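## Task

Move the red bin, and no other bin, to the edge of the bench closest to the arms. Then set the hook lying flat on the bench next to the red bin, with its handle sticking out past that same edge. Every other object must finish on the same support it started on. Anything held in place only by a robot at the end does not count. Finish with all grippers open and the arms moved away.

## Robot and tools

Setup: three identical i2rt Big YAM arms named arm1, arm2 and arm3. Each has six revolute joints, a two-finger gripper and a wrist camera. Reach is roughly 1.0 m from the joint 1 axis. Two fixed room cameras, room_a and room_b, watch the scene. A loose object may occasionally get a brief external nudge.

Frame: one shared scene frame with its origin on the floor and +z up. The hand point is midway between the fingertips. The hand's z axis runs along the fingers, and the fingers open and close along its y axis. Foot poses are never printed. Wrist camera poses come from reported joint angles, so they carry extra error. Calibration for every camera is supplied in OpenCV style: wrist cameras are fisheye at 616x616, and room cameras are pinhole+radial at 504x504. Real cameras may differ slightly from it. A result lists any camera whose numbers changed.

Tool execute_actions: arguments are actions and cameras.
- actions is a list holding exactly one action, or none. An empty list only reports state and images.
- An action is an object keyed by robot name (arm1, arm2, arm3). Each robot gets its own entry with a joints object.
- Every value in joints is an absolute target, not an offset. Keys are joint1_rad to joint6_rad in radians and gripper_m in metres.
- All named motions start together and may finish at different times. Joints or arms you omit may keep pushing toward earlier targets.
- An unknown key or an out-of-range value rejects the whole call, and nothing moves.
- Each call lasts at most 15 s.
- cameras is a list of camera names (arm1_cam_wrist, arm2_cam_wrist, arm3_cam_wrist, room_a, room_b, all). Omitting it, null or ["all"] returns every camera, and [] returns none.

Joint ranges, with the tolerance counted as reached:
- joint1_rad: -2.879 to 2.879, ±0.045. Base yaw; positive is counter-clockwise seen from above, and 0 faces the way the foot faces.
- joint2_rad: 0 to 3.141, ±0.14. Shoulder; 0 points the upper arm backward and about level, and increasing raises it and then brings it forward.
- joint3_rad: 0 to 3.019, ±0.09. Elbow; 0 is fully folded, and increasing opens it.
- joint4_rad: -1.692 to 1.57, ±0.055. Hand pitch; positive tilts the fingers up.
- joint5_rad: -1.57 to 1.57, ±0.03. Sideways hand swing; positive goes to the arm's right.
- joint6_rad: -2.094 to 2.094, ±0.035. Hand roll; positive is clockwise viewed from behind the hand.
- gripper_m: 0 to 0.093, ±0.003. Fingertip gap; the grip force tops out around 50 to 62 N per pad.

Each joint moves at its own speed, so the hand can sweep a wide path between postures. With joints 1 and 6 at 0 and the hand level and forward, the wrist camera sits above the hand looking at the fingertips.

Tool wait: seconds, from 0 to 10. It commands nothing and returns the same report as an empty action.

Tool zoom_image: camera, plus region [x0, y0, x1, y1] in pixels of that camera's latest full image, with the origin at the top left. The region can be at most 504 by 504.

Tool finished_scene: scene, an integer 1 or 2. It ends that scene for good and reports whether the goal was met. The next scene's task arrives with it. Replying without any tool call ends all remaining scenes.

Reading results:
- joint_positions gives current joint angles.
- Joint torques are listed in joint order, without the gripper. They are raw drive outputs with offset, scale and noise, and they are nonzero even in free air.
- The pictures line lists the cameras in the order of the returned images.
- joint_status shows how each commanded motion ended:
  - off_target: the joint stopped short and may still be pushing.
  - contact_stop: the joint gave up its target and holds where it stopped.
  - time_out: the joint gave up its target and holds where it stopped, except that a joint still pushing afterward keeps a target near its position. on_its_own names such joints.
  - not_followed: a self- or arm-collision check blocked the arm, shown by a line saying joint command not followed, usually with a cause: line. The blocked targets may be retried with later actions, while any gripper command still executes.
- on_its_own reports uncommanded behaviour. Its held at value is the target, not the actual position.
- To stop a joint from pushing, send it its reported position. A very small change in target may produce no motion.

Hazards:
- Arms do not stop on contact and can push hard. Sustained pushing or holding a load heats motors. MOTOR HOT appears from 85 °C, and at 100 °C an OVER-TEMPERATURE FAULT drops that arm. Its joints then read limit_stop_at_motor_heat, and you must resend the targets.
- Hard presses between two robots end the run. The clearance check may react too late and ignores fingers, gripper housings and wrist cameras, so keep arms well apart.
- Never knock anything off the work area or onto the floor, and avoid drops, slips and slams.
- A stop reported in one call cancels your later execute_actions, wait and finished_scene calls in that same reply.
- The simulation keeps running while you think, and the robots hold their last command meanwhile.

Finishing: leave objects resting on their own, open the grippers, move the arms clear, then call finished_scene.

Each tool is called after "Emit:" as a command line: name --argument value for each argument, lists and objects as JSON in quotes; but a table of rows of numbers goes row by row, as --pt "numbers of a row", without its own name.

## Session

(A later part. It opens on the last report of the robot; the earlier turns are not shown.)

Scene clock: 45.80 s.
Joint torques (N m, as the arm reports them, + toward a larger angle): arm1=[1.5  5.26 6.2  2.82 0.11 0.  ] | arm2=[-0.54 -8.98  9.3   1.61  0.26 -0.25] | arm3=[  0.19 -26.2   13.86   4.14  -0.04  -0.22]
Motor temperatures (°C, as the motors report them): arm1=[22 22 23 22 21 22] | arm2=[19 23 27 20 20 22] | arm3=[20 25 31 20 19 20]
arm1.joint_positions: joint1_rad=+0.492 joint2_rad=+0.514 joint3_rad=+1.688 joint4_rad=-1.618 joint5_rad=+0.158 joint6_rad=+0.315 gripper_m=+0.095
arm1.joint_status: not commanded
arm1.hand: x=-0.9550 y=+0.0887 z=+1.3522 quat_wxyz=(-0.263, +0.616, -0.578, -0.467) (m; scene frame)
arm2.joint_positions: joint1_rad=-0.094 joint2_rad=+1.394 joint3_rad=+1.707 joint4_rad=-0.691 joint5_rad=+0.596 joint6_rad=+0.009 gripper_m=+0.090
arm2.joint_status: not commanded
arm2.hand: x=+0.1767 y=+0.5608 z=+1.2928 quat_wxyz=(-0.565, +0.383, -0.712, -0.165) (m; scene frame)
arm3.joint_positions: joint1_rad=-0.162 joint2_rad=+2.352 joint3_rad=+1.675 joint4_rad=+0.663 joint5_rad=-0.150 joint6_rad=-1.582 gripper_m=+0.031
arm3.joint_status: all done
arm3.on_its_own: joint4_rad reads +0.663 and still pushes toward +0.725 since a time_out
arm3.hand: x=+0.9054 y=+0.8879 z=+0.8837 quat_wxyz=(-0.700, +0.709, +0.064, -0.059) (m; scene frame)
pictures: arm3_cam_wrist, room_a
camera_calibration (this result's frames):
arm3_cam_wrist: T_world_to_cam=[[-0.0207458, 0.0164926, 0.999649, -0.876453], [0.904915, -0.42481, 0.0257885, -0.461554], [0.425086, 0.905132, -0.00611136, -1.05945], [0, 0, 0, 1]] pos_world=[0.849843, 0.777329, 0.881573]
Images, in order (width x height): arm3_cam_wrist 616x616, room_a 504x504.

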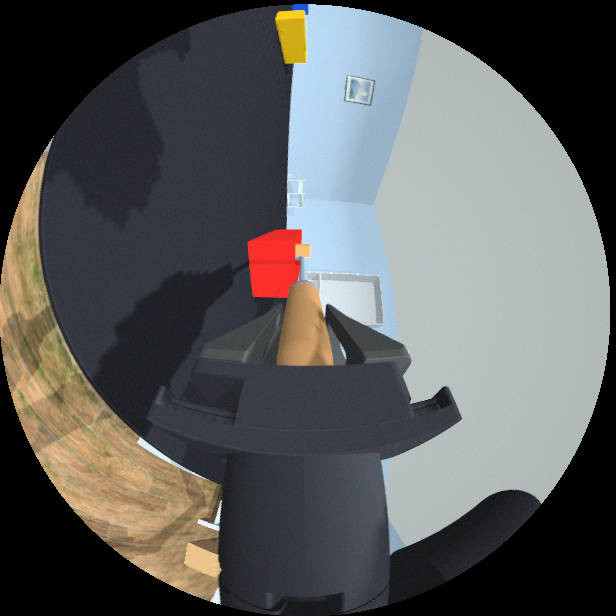

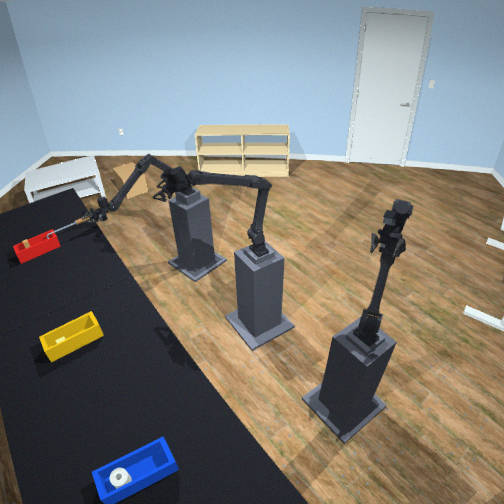

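Emit:
execute_actions --actions '[{"arm3":{"joints":{"joint1_rad":-0.172,"joint2_rad":2.23,"joint3_rad":1.525,"joint4_rad":0.815}}}]' --cameras '["arm3_cam_wrist"]'

Scene clock: 48.23 s.
Joint torques (N m, as the arm reports them, + toward a larger angle): arm1=[ 0.62  5.41  6.26  2.64  0.05 -0.07] | arm2=[-0.93 -8.98  9.33  1.65  0.27 -0.26] | arm3=[ -0.66 -24.73   9.48   4.16  -0.04  -0.22]
Motor temperatures (°C, as the motors report them): arm1=[22 22 23 22 21 22] | arm2=[19 23 27 20 20 22] | arm3=[20 26 31 20 19 20]
arm1.joint_positions: joint1_rad=+0.492 joint2_rad=+0.514 joint3_rad=+1.688 joint4_rad=-1.618 joint5_rad=+0.158 joint6_rad=+0.315 gripper_m=+0.095
arm1.joint_status: not commanded
arm1.hand: x=-0.9550 y=+0.0887 z=+1.3522 quat_wxyz=(-0.263, +0.616, -0.578, -0.467) (m; scene frame)
arm2.joint_positions: joint1_rad=-0.094 joint2_rad=+1.394 joint3_rad=+1.707 joint4_rad=-0.691 joint5_rad=+0.596 joint6_rad=+0.009 gripper_m=+0.090
arm2.joint_status: not commanded
arm2.hand: x=+0.1767 y=+0.5608 z=+1.2928 quat_wxyz=(-0.565, +0.383, -0.712, -0.165) (m; scene frame)
arm3.joint_positions: joint1_rad=-0.164 joint2_rad=+2.268 joint3_rad=+1.505 joint4_rad=+0.756 joint5_rad=-0.150 joint6_rad=-1.582 gripper_m=+0.031
arm3.joint_status: joint4_rad time_out (moved +0.092 of +0.152); the others done
arm3.on_its_own: joint4_rad reads +0.756 and still pushes toward +0.815 since a time_out
arm3.hand: x=+0.9074 y=+0.8466 z=+0.8865 quat_wxyz=(-0.702, +0.707, +0.063, -0.059) (m; scene frame)
pictures: arm3_cam_wrist
camera_calibration (this result's frames):
arm3_cam_wrist: T_world_to_cam=[[-0.0205818, 0.0100409, 0.999738, -0.873319], [0.904419, -0.42603, 0.0228983, -0.476907], [0.426149, 0.904653, -0.000312714, -1.02855], [0, 0, 0, 1]] pos_world=[0.851663, 0.736071, 0.883689]
Images, in order (width x height): arm3_cam_wrist 616x616.

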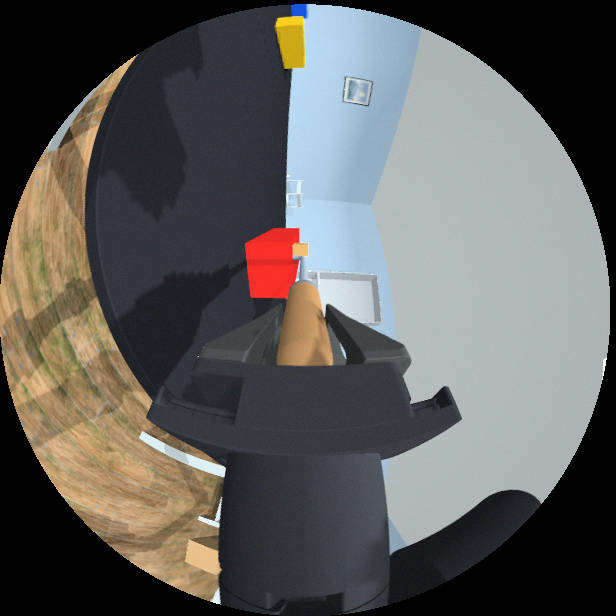

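Working. Next.

Emit:
execute_actions --actions '[{"arm3":{"joints":{"joint2_rad":2.15,"joint3_rad":1.35,"joint4_rad":0.895}}}]' --cameras '["arm3_cam_wrist"]'

Emit:
execute_actions --actions '[{"arm3":{"joints":{"joint2_rad":2.07,"joint3_rad":1.18,"joint4_rad":0.985}}}]' --cameras '["arm3_cam_wrist"]'

Scene clock: 50.33 s.
Joint torques (N m, as the arm reports them, + toward a larger angle): arm1=[ 0.96  6.03  6.4   2.77  0.1  -0.04] | arm2=[-0.83 -8.78  9.36  1.6   0.26 -0.24] | arm3=[ -0.62 -23.43   8.75   4.26  -0.04  -0.21]
Motor temperatures (°C, as the motors report them): arm1=[22 22 23 22 21 22] | arm2=[19 23 27 20 20 22] | arm3=[20 26 30 20 19 20]
arm1.joint_positions: joint1_rad=+0.492 joint2_rad=+0.514 joint3_rad=+1.688 joint4_rad=-1.618 joint5_rad=+0.158 joint6_rad=+0.315 gripper_m=+0.095
arm1.joint_status: not commanded
arm1.hand: x=-0.9550 y=+0.0887 z=+1.3522 quat_wxyz=(-0.263, +0.616, -0.578, -0.467) (m; scene frame)
arm2.joint_positions: joint1_rad=-0.094 joint2_rad=+1.394 joint3_rad=+1.707 joint4_rad=-0.691 joint5_rad=+0.596 joint6_rad=+0.009 gripper_m=+0.090
arm2.joint_status: not commanded
arm2.hand: x=+0.1767 y=+0.5608 z=+1.2928 quat_wxyz=(-0.565, +0.383, -0.712, -0.165) (m; scene frame)
arm3.joint_positions: joint1_rad=-0.164 joint2_rad=+2.192 joint3_rad=+1.333 joint4_rad=+0.833 joint5_rad=-0.150 joint6_rad=-1.582 gripper_m=+0.031
arm3.joint_status: joint4_rad time_out (moved +0.077 of +0.139); the others done
arm3.on_its_own: joint4_rad reads +0.833 and still pushes toward +0.895 since a time_out
arm3.hand: x=+0.9084 y=+0.8003 z=+0.8780 quat_wxyz=(-0.695, +0.714, +0.063, -0.059) (m; scene frame)
pictures: arm3_cam_wrist
camera_calibration (this result's frames):
arm3_cam_wrist: T_world_to_cam=[[-0.0210215, 0.0294808, 0.999344, -0.879136], [0.904446, -0.425418, 0.0315752, -0.505459], [0.42607, 0.904517, -0.0177209, -0.971664], [0, 0, 0, 1]] pos_world=[0.852676, 0.689773, 0.8773]
Images, in order (width x height): arm3_cam_wrist 616x616.

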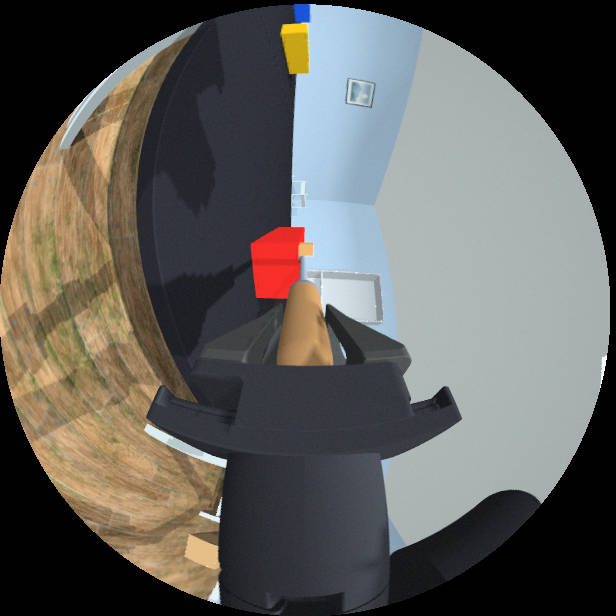

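not run: a stop came earlier in this reply.

Emit:
execute_actions --actions '[{"arm3":{"joints":{"joint2_rad":2.06,"joint3_rad":1.18,"joint4_rad":0.995}}}]' --cameras '["arm3_cam_wrist"]'

Scene clock: 52.43 s.
Joint torques (N m, as the arm reports them, + toward a larger angle): arm1=[1.59 5.69 6.42 2.54 0.02 0.02] | arm2=[-0.65 -9.04  9.37  1.64  0.26 -0.25] | arm3=[ -0.78 -22.04   8.17   4.49  -0.04  -0.22]
Motor temperatures (°C, as the motors report them): arm1=[22 22 24 22 21 22] | arm2=[19 23 27 20 20 22] | arm3=[20 26 30 20 19 20]
arm1.joint_positions: joint1_rad=+0.492 joint2_rad=+0.514 joint3_rad=+1.688 joint4_rad=-1.618 joint5_rad=+0.158 joint6_rad=+0.315 gripper_m=+0.095
arm1.joint_status: not commanded
arm1.hand: x=-0.9550 y=+0.0887 z=+1.3522 quat_wxyz=(-0.263, +0.616, -0.578, -0.467) (m; scene frame)
arm2.joint_positions: joint1_rad=-0.094 joint2_rad=+1.394 joint3_rad=+1.707 joint4_rad=-0.691 joint5_rad=+0.596 joint6_rad=+0.009 gripper_m=+0.090
arm2.joint_status: not commanded
arm2.hand: x=+0.1767 y=+0.5608 z=+1.2928 quat_wxyz=(-0.565, +0.383, -0.712, -0.165) (m; scene frame)
arm3.joint_positions: joint1_rad=-0.164 joint2_rad=+2.105 joint3_rad=+1.164 joint4_rad=+0.927 joint5_rad=-0.150 joint6_rad=-1.582 gripper_m=+0.031
arm3.joint_status: joint4_rad time_out (moved +0.094 of +0.162); the others done
arm3.on_its_own: joint4_rad reads +0.927 and still pushes toward +0.995 since a time_out
arm3.hand: x=+0.9095 y=+0.7514 z=+0.8840 quat_wxyz=(-0.699, +0.710, +0.063, -0.059) (m; scene frame)
pictures: arm3_cam_wrist
camera_calibration (this result's frames):
arm3_cam_wrist: T_world_to_cam=[[-0.0207713, 0.0184277, 0.999614, -0.875778], [0.904431, -0.425787, 0.0266427, -0.522837], [0.426114, 0.904636, -0.00782242, -0.936654], [0, 0, 0, 1]] pos_world=[0.8538, 0.640852, 0.882043]
Images, in order (width x height): arm3_cam_wrist 616x616.

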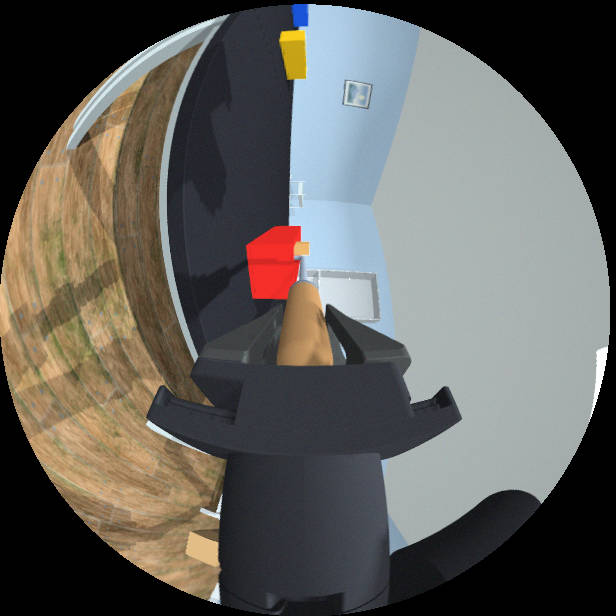

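Emit:
execute_actions --actions '[{"arm3":{"joints":{"joint2_rad":1.98,"joint3_rad":1.015,"joint4_rad":1.085}}}]' --cameras '["arm3_cam_wrist","room_a","arm2_cam_wrist"]'

Emit:
zoom_image --camera "room_a" --region '[20, 170, 160, 275]'

Emit:
zoom_image --camera "arm2_cam_wrist" --region '[280, 200, 420, 310]'

Scene clock: 54.60 s.
Joint torques (N m, as the arm reports them, + toward a larger angle): arm1=[ 1.83  6.28  6.4   2.56  0.05 -0.09] | arm2=[-0.69 -8.65  9.35  1.58  0.27 -0.26] | arm3=[ -0.74 -19.65   7.56   4.4   -0.03  -0.21]
Motor temperatures (°C, as the motors report them): arm1=[22 22 24 22 21 22] | arm2=[19 23 27 20 20 22] | arm3=[20 26 30 20 19 20]
arm1.joint_positions: joint1_rad=+0.492 joint2_rad=+0.514 joint3_rad=+1.688 joint4_rad=-1.618 joint5_rad=+0.158 joint6_rad=+0.315 gripper_m=+0.095
arm1.joint_status: not commanded
arm1.hand: x=-0.9550 y=+0.0887 z=+1.3522 quat_wxyz=(-0.263, +0.616, -0.578, -0.467) (m; scene frame)
arm2.joint_positions: joint1_rad=-0.094 joint2_rad=+1.394 joint3_rad=+1.707 joint4_rad=-0.691 joint5_rad=+0.596 joint6_rad=+0.009 gripper_m=+0.090
arm2.joint_status: not commanded
arm2.hand: x=+0.1767 y=+0.5608 z=+1.2928 quat_wxyz=(-0.565, +0.383, -0.712, -0.165) (m; scene frame)
arm3.joint_positions: joint1_rad=-0.164 joint2_rad=+2.020 joint3_rad=+0.999 joint4_rad=+1.019 joint5_rad=-0.150 joint6_rad=-1.582 gripper_m=+0.031
arm3.joint_status: joint4_rad time_out (moved +0.093 of +0.158); the others done
arm3.on_its_own: joint4_rad reads +1.019 and still pushes toward +1.085 since a time_out
arm3.hand: x=+0.9107 y=+0.7006 z=+0.8913 quat_wxyz=(-0.704, +0.705, +0.063, -0.059) (m; scene frame)
pictures: arm2_cam_wrist, arm3_cam_wrist, room_a
camera_calibration (this result's frames):
arm2_cam_wrist: T_world_to_cam=[[0.73862, -0.647316, 0.188208, -0.0119283], [-0.451274, -0.682193, -0.575295, 1.2127], [0.500792, 0.339991, -0.795998, 0.876965], [0, 0, 0, 1]] pos_world=[0.116894, 0.521417, 1.39797]
arm3_cam_wrist: T_world_to_cam=[[-0.0204528, 0.0043222, 0.999781, -0.872666], [0.90441, -0.426178, 0.0203442, -0.539811], [0.426173, 0.904629, 0.0048075, -0.902467], [0, 0, 0, 1]] pos_world=[0.85497, 0.590114, 0.887796]
Images, in order (width x height): arm2_cam_wrist 616x616, arm3_cam_wrist 616x616, room_a 504x504.

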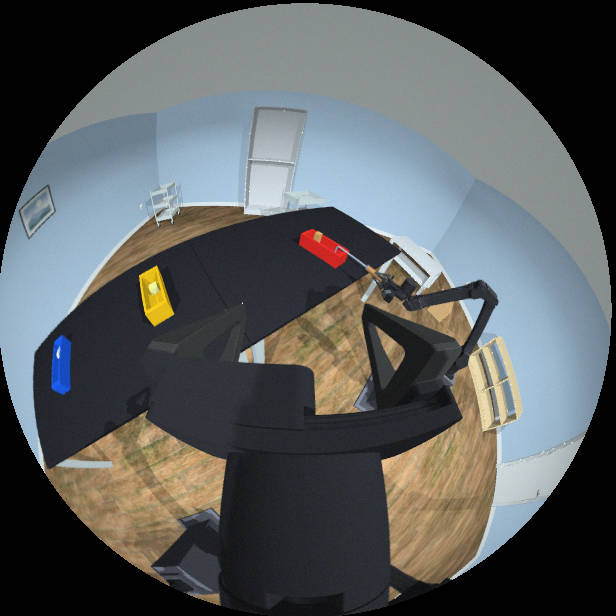

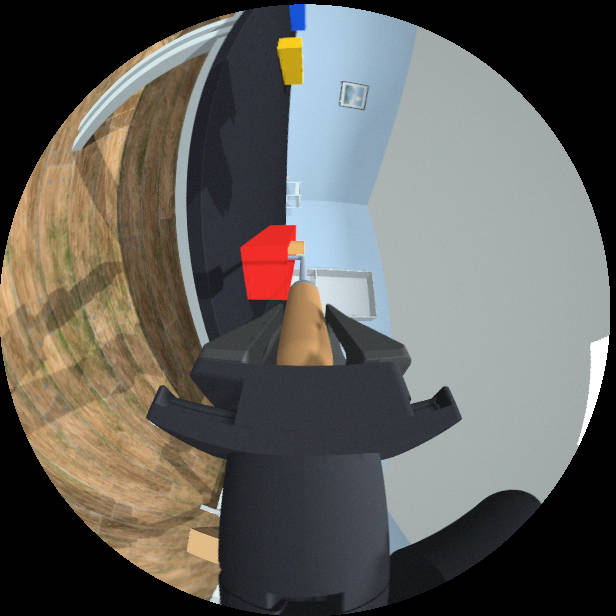

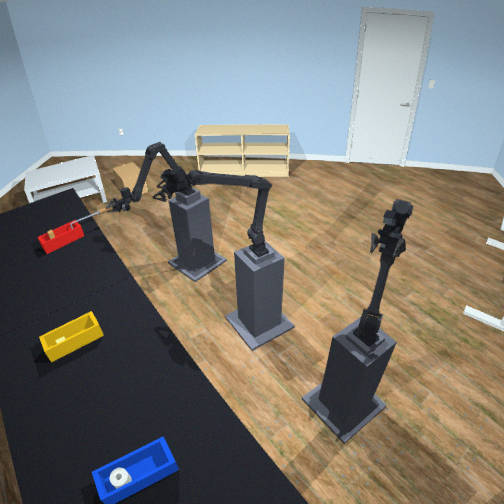

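Region (20, 170, 160, 275) of room_a's 504x504 image, scaled by 3.600, with more detail than that image has; it fills the top 378 rows of this view, and the rest is white.

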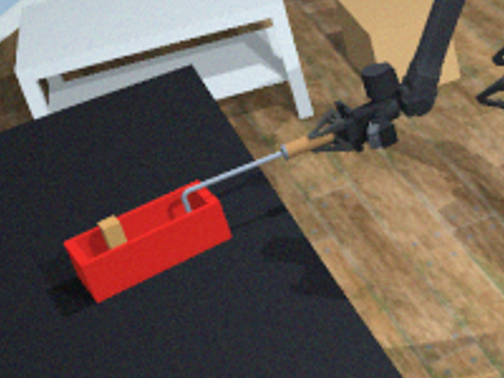

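Region (280, 200, 420, 310) of arm2_cam_wrist's 616x616 image, scaled by 3.600, with more detail than that image has; it fills the top 396 rows of this view, and the rest is white.

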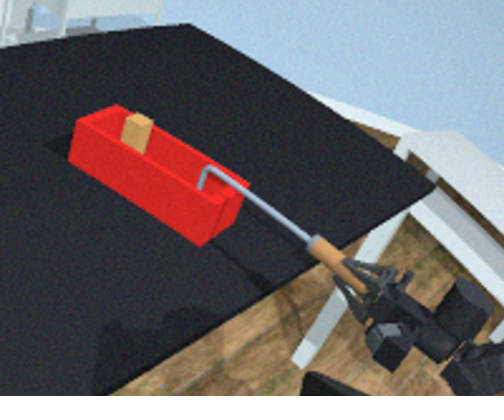

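Emit:
execute_actions --actions '[{"arm3":{"joints":{"joint1_rad":-0.195}}}]' --cameras '["arm3_cam_wrist"]'

Emit:
execute_actions --actions '[{"arm3":{"joints":{"joint2_rad":1.92,"joint3_rad":0.865,"joint4_rad":1.16}}}]' --cameras '["arm3_cam_wrist"]'

Scene clock: 55.47 s.
Joint torques (N m, as the arm reports them, + toward a larger angle): arm1=[1.94 5.75 6.13 2.59 0.08 0.  ] | arm2=[-0.75 -8.99  9.39  1.67  0.27 -0.25] | arm3=[ -0.29 -19.61   7.53   4.39   0.09  -0.22]
Motor temperatures (°C, as the motors report them): arm1=[22 22 24 22 21 22] | arm2=[19 23 27 20 20 22] | arm3=[20 25 30 20 19 20]
arm1.joint_positions: joint1_rad=+0.492 joint2_rad=+0.514 joint3_rad=+1.688 joint4_rad=-1.618 joint5_rad=+0.158 joint6_rad=+0.315 gripper_m=+0.095
arm1.joint_status: not commanded
arm1.hand: x=-0.9550 y=+0.0887 z=+1.3522 quat_wxyz=(-0.263, +0.616, -0.578, -0.467) (m; scene frame)
arm2.joint_positions: joint1_rad=-0.094 joint2_rad=+1.394 joint3_rad=+1.707 joint4_rad=-0.691 joint5_rad=+0.596 joint6_rad=+0.009 gripper_m=+0.090
arm2.joint_status: not commanded
arm2.hand: x=+0.1767 y=+0.5608 z=+1.2928 quat_wxyz=(-0.565, +0.383, -0.712, -0.165) (m; scene frame)
arm3.joint_positions: joint1_rad=-0.190 joint2_rad=+2.020 joint3_rad=+0.999 joint4_rad=+1.019 joint5_rad=-0.153 joint6_rad=-1.582 gripper_m=+0.031
arm3.joint_status: all done
arm3.on_its_own: joint4_rad reads +1.019 and still pushes toward +1.085 since a time_out
arm3.hand: x=+0.9282 y=+0.7013 z=+0.8912 quat_wxyz=(-0.705, +0.706, +0.055, -0.050) (m; scene frame)
pictures: arm3_cam_wrist
camera_calibration (this result's frames):
arm3_cam_wrist: T_world_to_cam=[[-0.0203667, 0.00491587, 0.99978, -0.872723], [0.894078, -0.447445, 0.0204135, -0.530895], [0.447448, 0.894298, 0.00471784, -0.923056], [0, 0, 0, 1]] pos_world=[0.869906, 0.592231, 0.887723]
Images, in order (width x height): arm3_cam_wrist 616x616.

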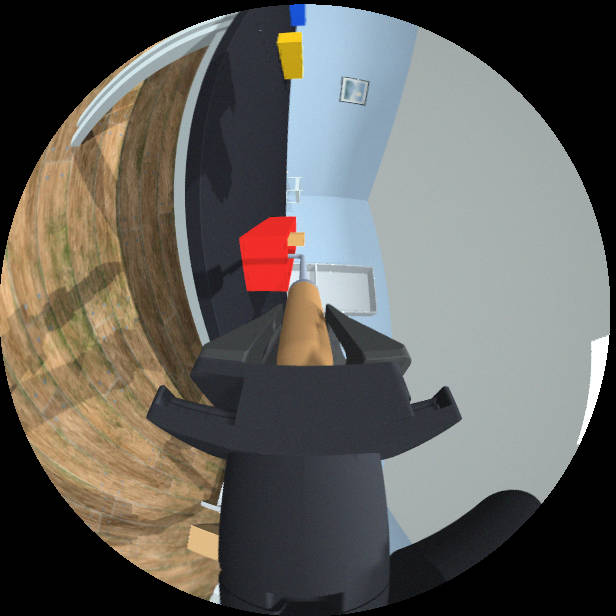

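Scene clock: 57.43 s.
Joint torques (N m, as the arm reports them, + toward a larger angle): arm1=[1.09 5.93 6.52 2.76 0.11 0.  ] | arm2=[-0.72 -8.74  9.38  1.66  0.25 -0.24] | arm3=[ -0.46 -17.78   6.99   4.32   0.06  -0.21]
Motor temperatures (°C, as the motors report them): arm1=[22 22 24 22 21 22] | arm2=[19 23 27 20 20 22] | arm3=[20 25 29 20 19 20]
arm1.joint_positions: joint1_rad=+0.492 joint2_rad=+0.514 joint3_rad=+1.688 joint4_rad=-1.618 joint5_rad=+0.158 joint6_rad=+0.315 gripper_m=+0.095
arm1.joint_status: not commanded
arm1.hand: x=-0.9550 y=+0.0887 z=+1.3522 quat_wxyz=(-0.263, +0.616, -0.578, -0.467) (m; scene frame)
arm2.joint_positions: joint1_rad=-0.094 joint2_rad=+1.394 joint3_rad=+1.707 joint4_rad=-0.691 joint5_rad=+0.596 joint6_rad=+0.009 gripper_m=+0.090
arm2.joint_status: not commanded
arm2.hand: x=+0.1767 y=+0.5608 z=+1.2928 quat_wxyz=(-0.565, +0.383, -0.712, -0.165) (m; scene frame)
arm3.joint_positions: joint1_rad=-0.190 joint2_rad=+1.957 joint3_rad=+0.849 joint4_rad=+1.096 joint5_rad=-0.152 joint6_rad=-1.582 gripper_m=+0.031
arm3.joint_status: joint4_rad time_out (moved +0.077 of +0.141); the others done
arm3.on_its_own: joint4_rad reads +1.096 and still pushes toward +1.160 since a time_out
arm3.hand: x=+0.9281 y=+0.6521 z=+0.8855 quat_wxyz=(-0.701, +0.710, +0.055, -0.051) (m; scene frame)
pictures: arm3_cam_wrist
camera_calibration (this result's frames):
arm3_cam_wrist: T_world_to_cam=[[-0.0203272, 0.0163653, 0.999659, -0.874244], [0.893932, -0.447476, 0.0255029, -0.557052], [0.447741, 0.894146, -0.00553357, -0.870022], [0, 0, 0, 1]] pos_world=[0.86974, 0.542967, 0.883338]
Images, in order (width x height): arm3_cam_wrist 616x616.

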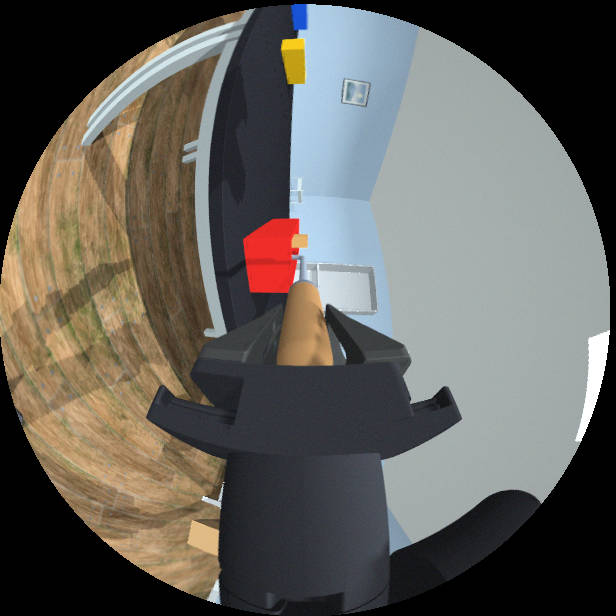

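Emit:
execute_actions --actions '[{"arm3":{"joints":{"joint2_rad":1.855,"joint3_rad":0.715,"joint4_rad":1.243}}}]' --cameras '["arm3_cam_wrist","room_a","arm2_cam_wrist"]'

Emit:
zoom_image --camera "room_a" --region '[40, 180, 140, 255]'

Emit:
zoom_image --camera "arm2_cam_wrist" --region '[300, 220, 420, 310]'

Scene clock: 59.60 s.
Joint torques (N m, as the arm reports them, + toward a larger angle): arm1=[ 2.21  5.81  6.27  2.69  0.09 -0.05] | arm2=[-0.65 -8.99  9.31  1.63  0.27 -0.25] | arm3=[ -0.52 -15.74   6.33   4.4    0.06  -0.21]
Motor temperatures (°C, as the motors report them): arm1=[22 22 24 22 21 22] | arm2=[19 23 27 20 20 22] | arm3=[20 25 29 20 19 20]
arm1.joint_positions: joint1_rad=+0.492 joint2_rad=+0.514 joint3_rad=+1.688 joint4_rad=-1.618 joint5_rad=+0.158 joint6_rad=+0.315 gripper_m=+0.095
arm1.joint_status: not commanded
arm1.hand: x=-0.9550 y=+0.0887 z=+1.3522 quat_wxyz=(-0.263, +0.616, -0.578, -0.467) (m; scene frame)
arm2.joint_positions: joint1_rad=-0.094 joint2_rad=+1.394 joint3_rad=+1.707 joint4_rad=-0.691 joint5_rad=+0.596 joint6_rad=+0.009 gripper_m=+0.090
arm2.joint_status: not commanded
arm2.hand: x=+0.1767 y=+0.5608 z=+1.2928 quat_wxyz=(-0.565, +0.383, -0.712, -0.165) (m; scene frame)
arm3.joint_positions: joint1_rad=-0.190 joint2_rad=+1.890 joint3_rad=+0.699 joint4_rad=+1.178 joint5_rad=-0.152 joint6_rad=-1.582 gripper_m=+0.031
arm3.joint_status: joint4_rad time_out (moved +0.082 of +0.147); the others done
arm3.on_its_own: joint4_rad reads +1.178 and still pushes toward +1.243 since a time_out
arm3.hand: x=+0.9279 y=+0.6010 z=+0.8861 quat_wxyz=(-0.701, +0.709, +0.055, -0.051) (m; scene frame)
pictures: arm2_cam_wrist, arm3_cam_wrist, room_a
camera_calibration (this result's frames):
arm2_cam_wrist: T_world_to_cam=[[0.73862, -0.647316, 0.188208, -0.0119283], [-0.451274, -0.682193, -0.575295, 1.2127], [0.500792, 0.339991, -0.795998, 0.876965], [0, 0, 0, 1]] pos_world=[0.116894, 0.521417, 1.39797]
arm3_cam_wrist: T_world_to_cam=[[-0.0203285, 0.015984, 0.999666, -0.873745], [0.893932, -0.447487, 0.0253334, -0.579627], [0.447742, 0.894148, -0.0051919, -0.824543], [0, 0, 0, 1]] pos_world=[0.869568, 0.491854, 0.883856]
Images, in order (width x height): arm2_cam_wrist 616x616, arm3_cam_wrist 616x616, room_a 504x504.

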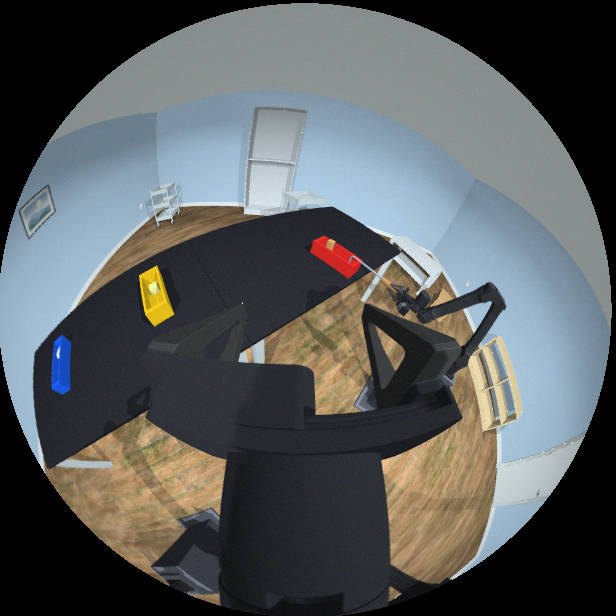

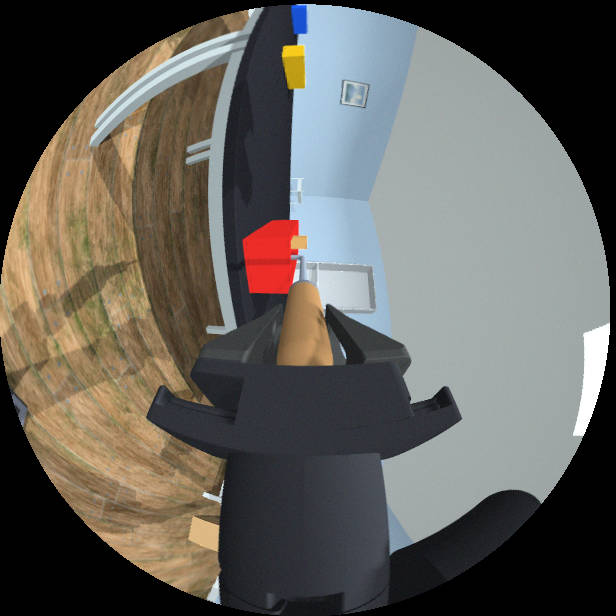

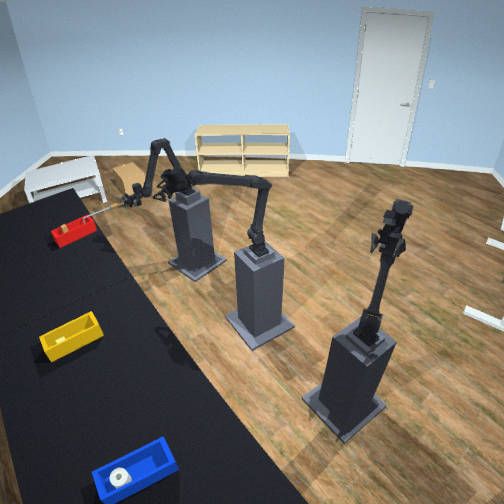

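Region (40, 180, 140, 255) of room_a's 504x504 image, scaled by 5.040, with more detail than that image has; it fills the top 378 rows of this view, and the rest is white.

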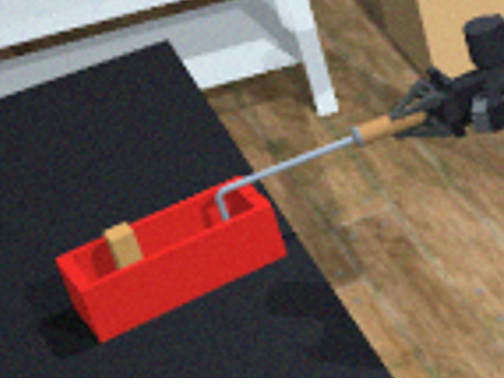

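Region (300, 220, 420, 310) of arm2_cam_wrist's 616x616 image, scaled by 4.200, with more detail than that image has; it fills the top 378 rows of this view, and the rest is white.

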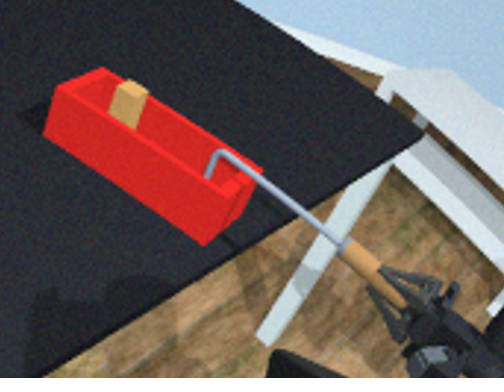

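Emit:
execute_actions --actions '[{"arm3":{"joints":{"joint1_rad":-0.215,"joint2_rad":1.83,"joint3_rad":0.65,"joint4_rad":1.275}}}]' --cameras '["arm3_cam_wrist","room_a","arm2_cam_wrist"]'

Emit:
zoom_image --camera "room_a" --region '[40, 180, 140, 255]'

Emit:
zoom_image --camera "arm2_cam_wrist" --region '[300, 220, 420, 310]'

Scene clock: 61.67 s.
Joint torques (N m, as the arm reports them, + toward a larger angle): arm1=[ 0.65  6.13  6.29  2.84  0.13 -0.02] | arm2=[-0.45 -8.62  9.3   1.59  0.27 -0.26] | arm3=[ -0.52 -15.23   5.98   4.35   0.04  -0.22]
Motor temperatures (°C, as the motors report them): arm1=[22 22 24 22 21 22] | arm2=[19 23 27 20 20 22] | arm3=[20 25 29 20 19 20]
arm1.joint_positions: joint1_rad=+0.492 joint2_rad=+0.514 joint3_rad=+1.688 joint4_rad=-1.618 joint5_rad=+0.158 joint6_rad=+0.315 gripper_m=+0.095
arm1.joint_status: not commanded
arm1.hand: x=-0.9550 y=+0.0887 z=+1.3522 quat_wxyz=(-0.263, +0.616, -0.578, -0.467) (m; scene frame)
arm2.joint_positions: joint1_rad=-0.094 joint2_rad=+1.394 joint3_rad=+1.707 joint4_rad=-0.691 joint5_rad=+0.596 joint6_rad=+0.009 gripper_m=+0.090
arm2.joint_status: not commanded
arm2.hand: x=+0.1767 y=+0.5608 z=+1.2928 quat_wxyz=(-0.565, +0.383, -0.712, -0.165) (m; scene frame)
arm3.joint_positions: joint1_rad=-0.209 joint2_rad=+1.869 joint3_rad=+0.635 joint4_rad=+1.210 joint5_rad=-0.152 joint6_rad=-1.582 gripper_m=+0.031
arm3.joint_status: joint4_rad time_out (moved +0.031 of +0.097); the others done
arm3.on_its_own: joint4_rad reads +1.210 and still pushes toward +1.275 since a time_out
arm3.hand: x=+0.9389 y=+0.5787 z=+0.8812 quat_wxyz=(-0.697, +0.714, +0.047, -0.044) (m; scene frame)
pictures: arm2_cam_wrist, arm3_cam_wrist, room_a
camera_calibration (this result's frames):
arm2_cam_wrist: T_world_to_cam=[[0.73862, -0.647316, 0.188208, -0.0119283], [-0.451274, -0.682193, -0.575295, 1.2127], [0.500792, 0.339991, -0.795998, 0.876965], [0, 0, 0, 1]] pos_world=[0.116894, 0.521417, 1.39797]
arm3_cam_wrist: T_world_to_cam=[[-0.0197639, 0.0282935, 0.999404, -0.875671], [0.884912, -0.464748, 0.0306569, -0.585548], [0.465338, 0.884991, -0.015852, -0.811435], [0, 0, 0, 1]] pos_world=[0.878444, 0.470756, 0.880238]
Images, in order (width x height): arm2_cam_wrist 616x616, arm3_cam_wrist 616x616, room_a 504x504.

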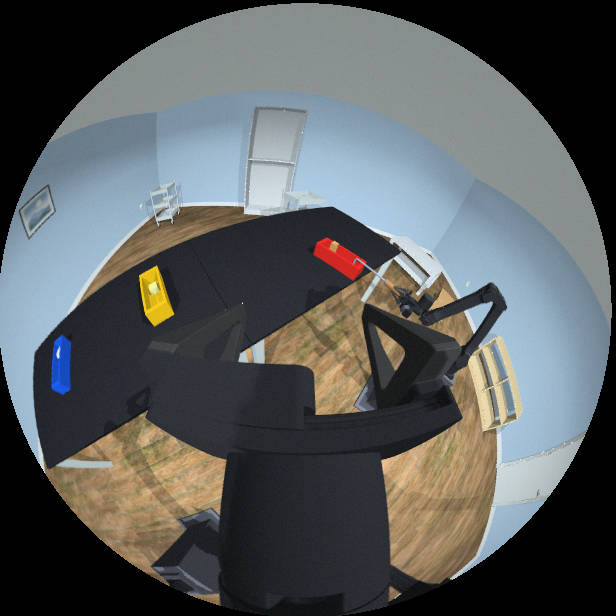

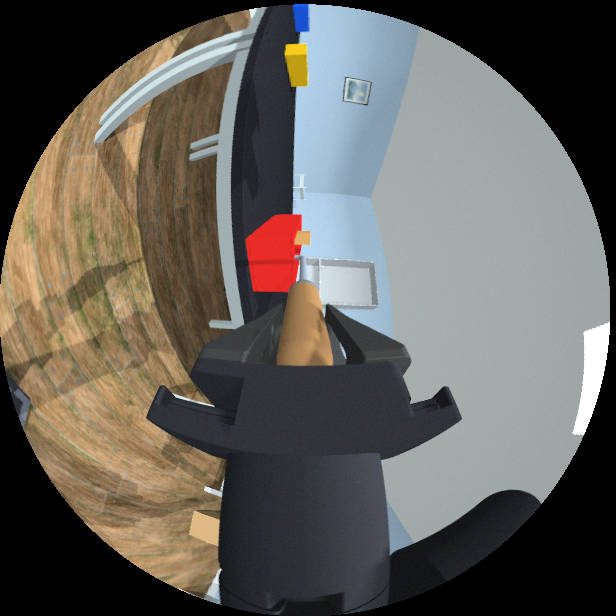

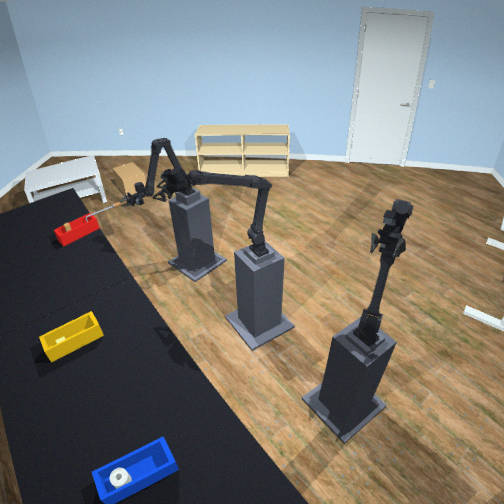

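Region (40, 180, 140, 255) of room_a's 504x504 image, scaled by 5.040, with more detail than that image has; it fills the top 378 rows of this view, and the rest is white.

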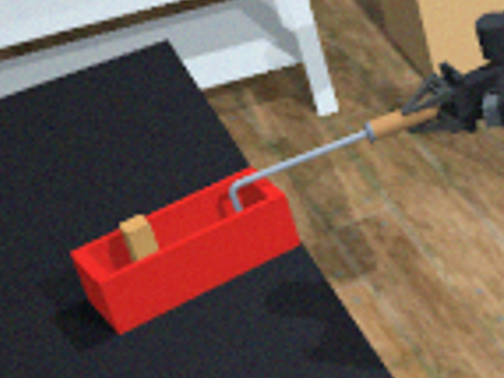

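Region (300, 220, 420, 310) of arm2_cam_wrist's 616x616 image, scaled by 4.200, with more detail than that image has; it fills the top 378 rows of this view, and the rest is white.

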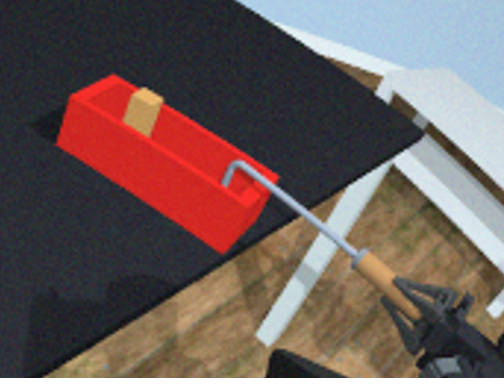

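Emit:
execute_actions --actions '[{"arm3":{"joints":{"joint3_rad":0.87}}}]' --cameras '["arm3_cam_wrist"]'

Scene clock: 63.33 s.
Joint torques (N m, as the arm reports them, + toward a larger angle): arm1=[1.7  5.21 6.29 2.74 0.04 0.01] | arm2=[-0.65 -8.91  9.34  1.6   0.27 -0.25] | arm3=[ -0.36 -16.7    8.84   3.9    0.09  -0.22]
Motor temperatures (°C, as the motors report them): arm1=[22 22 24 22 21 22] | arm2=[19 23 27 20 20 22] | arm3=[20 25 29 20 19 20]
arm1.joint_positions: joint1_rad=+0.492 joint2_rad=+0.514 joint3_rad=+1.688 joint4_rad=-1.618 joint5_rad=+0.158 joint6_rad=+0.315 gripper_m=+0.095
arm1.joint_status: not commanded
arm1.hand: x=-0.9550 y=+0.0887 z=+1.3522 quat_wxyz=(-0.263, +0.616, -0.578, -0.467) (m; scene frame)
arm2.joint_positions: joint1_rad=-0.094 joint2_rad=+1.394 joint3_rad=+1.707 joint4_rad=-0.691 joint5_rad=+0.596 joint6_rad=+0.009 gripper_m=+0.090
arm2.joint_status: not commanded
arm2.hand: x=+0.1767 y=+0.5608 z=+1.2928 quat_wxyz=(-0.565, +0.383, -0.712, -0.165) (m; scene frame)
arm3.joint_positions: joint1_rad=-0.209 joint2_rad=+1.858 joint3_rad=+0.834 joint4_rad=+1.220 joint5_rad=-0.152 joint6_rad=-1.582 gripper_m=+0.031
arm3.joint_status: all done
arm3.on_its_own: joint4_rad reads +1.220 and still pushes toward +1.275 since a time_out
arm3.hand: x=+0.9408 y=+0.6430 z=+0.9706 quat_wxyz=(-0.771, +0.633, +0.053, -0.036) (m; scene frame)
pictures: arm3_cam_wrist
camera_calibration (this result's frames):
arm3_cam_wrist: T_world_to_cam=[[-0.0248543, -0.190504, 0.981372, -0.803873], [0.884527, -0.461622, -0.0672084, -0.466736], [0.465826, 0.86638, 0.179979, -1.04637], [0, 0, 0, 1]] pos_world=[0.880288, 0.537959, 0.945855]
Images, in order (width x height): arm3_cam_wrist 616x616.

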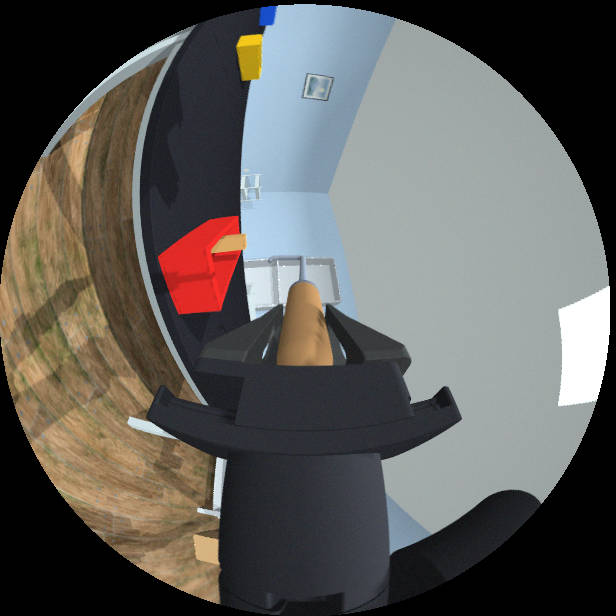

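Emit:
execute_actions --actions '[{"arm3":{"joints":{"joint1_rad":0.045,"joint5_rad":0.0,"joint2_rad":2.05,"joint3_rad":1.15}}}]' --cameras '[]'

Emit:
execute_actions --actions '[{"arm3":{"joints":{"joint2_rad":2.36,"joint3_rad":1.43,"joint4_rad":1.2}}}]' --cameras '["arm3_cam_wrist","arm2_cam_wrist","room_a"]'

Emit:
zoom_image --camera "arm2_cam_wrist" --region '[270, 220, 420, 330]'

Scene clock: 65.10 s.
Joint torques (N m, as the arm reports them, + toward a larger angle): arm1=[ 1.48  6.09  6.2   2.78  0.09 -0.04] | arm2=[-0.51 -8.78  9.29  1.61  0.27 -0.25] | arm3=[  0.44 -21.01  11.26   3.94  -0.09  -0.22]
Motor temperatures (°C, as the motors report them): arm1=[22 22 24 22 21 22] | arm2=[19 23 27 20 20 22] | arm3=[20 25 29 20 19 20]
arm1.joint_positions: joint1_rad=+0.492 joint2_rad=+0.514 joint3_rad=+1.688 joint4_rad=-1.618 joint5_rad=+0.158 joint6_rad=+0.315 gripper_m=+0.095
arm1.joint_status: not commanded
arm1.hand: x=-0.9550 y=+0.0887 z=+1.3522 quat_wxyz=(-0.263, +0.616, -0.578, -0.467) (m; scene frame)
arm2.joint_positions: joint1_rad=-0.094 joint2_rad=+1.394 joint3_rad=+1.707 joint4_rad=-0.691 joint5_rad=+0.596 joint6_rad=+0.009 gripper_m=+0.090
arm2.joint_status: not commanded
arm2.hand: x=+0.1767 y=+0.5608 z=+1.2928 quat_wxyz=(-0.565, +0.383, -0.712, -0.165) (m; scene frame)
arm3.joint_positions: joint1_rad=+0.039 joint2_rad=+2.092 joint3_rad=+1.087 joint4_rad=+1.220 joint5_rad=+0.001 joint6_rad=-1.582 gripper_m=+0.031
arm3.joint_status: all done
arm3.on_its_own: joint4_rad reads +1.220 and still pushes toward +1.275 since a time_out
arm3.hand: x=+0.7932 y=+0.7069 z=+0.9305 quat_wxyz=(-0.774, +0.623, +0.072, -0.084) (m; scene frame)
pictures: none
No camera images: the call's "cameras" was empty. Leave "cameras" out to get every camera's image.

Scene clock: 66.33 s.
Joint torques (N m, as the arm reports them, + toward a larger angle): arm1=[ 1.87  5.69  6.48  2.72  0.11 -0.04] | arm2=[-0.74 -8.97  9.34  1.68  0.28 -0.25] | arm3=[  0.62 -24.5   10.6    2.82  -0.1   -0.16]
Motor temperatures (°C, as the motors report them): arm1=[22 22 24 22 21 22] | arm2=[19 23 27 20 20 22] | arm3=[20 25 29 20 19 20]
arm1.joint_positions: joint1_rad=+0.492 joint2_rad=+0.514 joint3_rad=+1.688 joint4_rad=-1.618 joint5_rad=+0.158 joint6_rad=+0.315 gripper_m=+0.095
arm1.joint_status: not commanded
arm1.hand: x=-0.9550 y=+0.0887 z=+1.3522 quat_wxyz=(-0.263, +0.616, -0.578, -0.467) (m; scene frame)
arm2.joint_positions: joint1_rad=-0.094 joint2_rad=+1.394 joint3_rad=+1.707 joint4_rad=-0.691 joint5_rad=+0.596 joint6_rad=+0.009 gripper_m=+0.090
arm2.joint_status: not commanded
arm2.hand: x=+0.1767 y=+0.5608 z=+1.2928 quat_wxyz=(-0.565, +0.383, -0.712, -0.165) (m; scene frame)
arm3.joint_positions: joint1_rad=+0.039 joint2_rad=+2.408 joint3_rad=+1.373 joint4_rad=+1.178 joint5_rad=+0.001 joint6_rad=-1.587 gripper_m=+0.031
arm3.joint_status: all done
arm3.hand: x=+0.7765 y=+0.7777 z=+0.8158 quat_wxyz=(-0.752, +0.650, +0.076, -0.080) (m; scene frame)
pictures: arm2_cam_wrist, arm3_cam_wrist, room_a
camera_calibration (this result's frames):
arm2_cam_wrist: T_world_to_cam=[[0.73862, -0.647316, 0.188208, -0.0119283], [-0.451274, -0.682193, -0.575295, 1.2127], [0.500792, 0.339991, -0.795998, 0.876965], [0, 0, 0, 1]] pos_world=[0.116894, 0.521417, 1.39797]
arm3_cam_wrist: T_world_to_cam=[[0.00645691, -0.13855, 0.990334, -0.702401], [0.923785, -0.378347, -0.0589545, -0.371578], [0.382858, 0.915236, 0.125547, -0.987748], [0, 0, 0, 1]] pos_world=[0.725961, 0.66612, 0.797715]
Images, in order (width x height): arm2_cam_wrist 616x616, arm3_cam_wrist 616x616, room_a 504x504.

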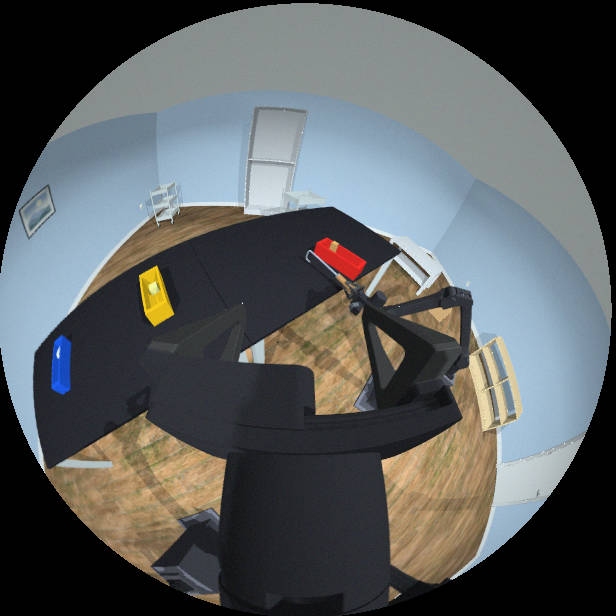

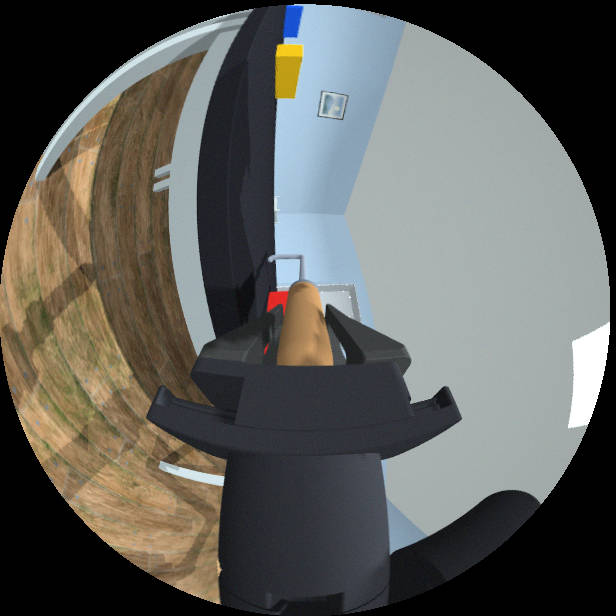

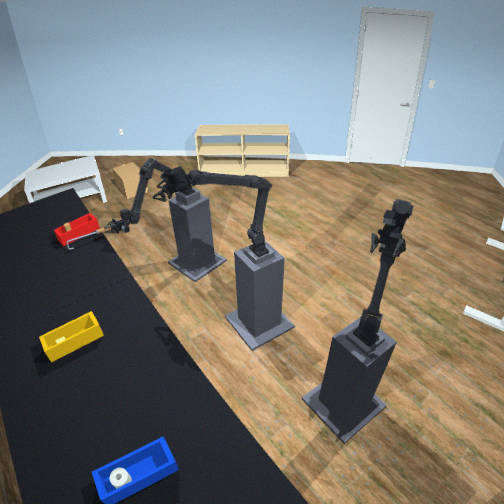

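Region (270, 220, 420, 330) of arm2_cam_wrist's 616x616 image, scaled by 3.360, with more detail than that image has; it fills the top 370 rows of this view, and the rest is white.

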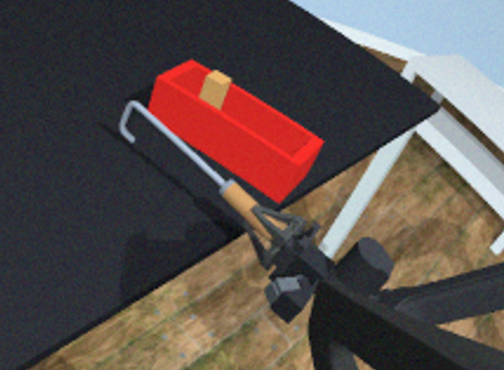

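Near the table already. Roll partway.

Emit:
execute_actions --actions '[{"arm3":{"joints":{"joint6_rad":-0.5}}}]' --cameras '["arm3_cam_wrist"]'

Scene clock: 68.37 s.
Joint torques (N m, as the arm reports them, + toward a larger angle): arm1=[ 1.37  5.33  6.22  2.79  0.06 -0.01] | arm2=[-0.91 -9.08  9.36  1.62  0.26 -0.25] | arm3=[  0.5  -24.07  10.4    2.69  -0.1   -0.03]
Motor temperatures (°C, as the motors report them): arm1=[22 22 24 22 21 22] | arm2=[19 23 27 20 20 22] | arm3=[20 25 29 20 19 20]
arm1.joint_positions: joint1_rad=+0.492 joint2_rad=+0.514 joint3_rad=+1.688 joint4_rad=-1.618 joint5_rad=+0.158 joint6_rad=+0.315 gripper_m=+0.095
arm1.joint_status: not commanded
arm1.hand: x=-0.9550 y=+0.0887 z=+1.3522 quat_wxyz=(-0.263, +0.616, -0.578, -0.467) (m; scene frame)
arm2.joint_positions: joint1_rad=-0.094 joint2_rad=+1.394 joint3_rad=+1.707 joint4_rad=-0.691 joint5_rad=+0.596 joint6_rad=+0.009 gripper_m=+0.090
arm2.joint_status: not commanded
arm2.hand: x=+0.1767 y=+0.5608 z=+1.2928 quat_wxyz=(-0.565, +0.383, -0.712, -0.165) (m; scene frame)
arm3.joint_positions: joint1_rad=+0.039 joint2_rad=+2.403 joint3_rad=+1.377 joint4_rad=+1.178 joint5_rad=+0.001 joint6_rad=-0.507 gripper_m=+0.031
arm3.joint_status: all done
arm3.hand: x=+0.7761 y=+0.7792 z=+0.8216 quat_wxyz=(-0.606, +0.594, -0.267, -0.457) (m; scene frame)
pictures: arm3_cam_wrist
camera_calibration (this result's frames):
arm3_cam_wrist: T_world_to_cam=[[0.864091, 0.125173, 0.487522, -1.16594], [0.497452, -0.360037, -0.78925, 0.546272], [0.0767331, 0.924502, -0.373373, -0.349483], [0, 0, 0, 1]] pos_world=[0.762551, 0.665721, 0.869079]
Images, in order (width x height): arm3_cam_wrist 616x616.

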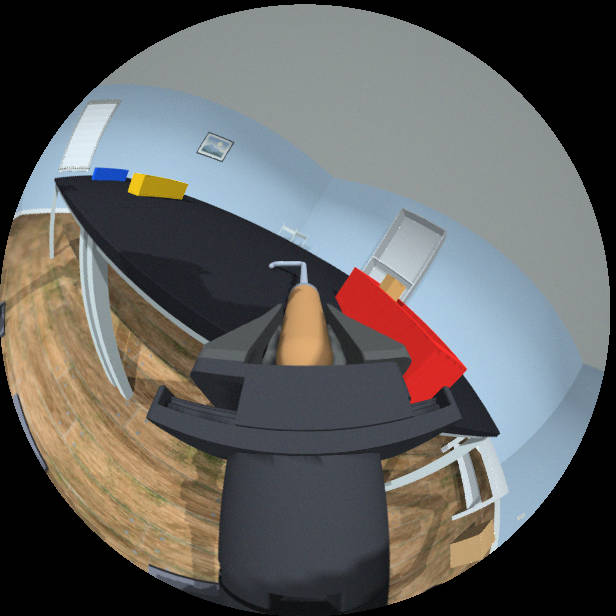

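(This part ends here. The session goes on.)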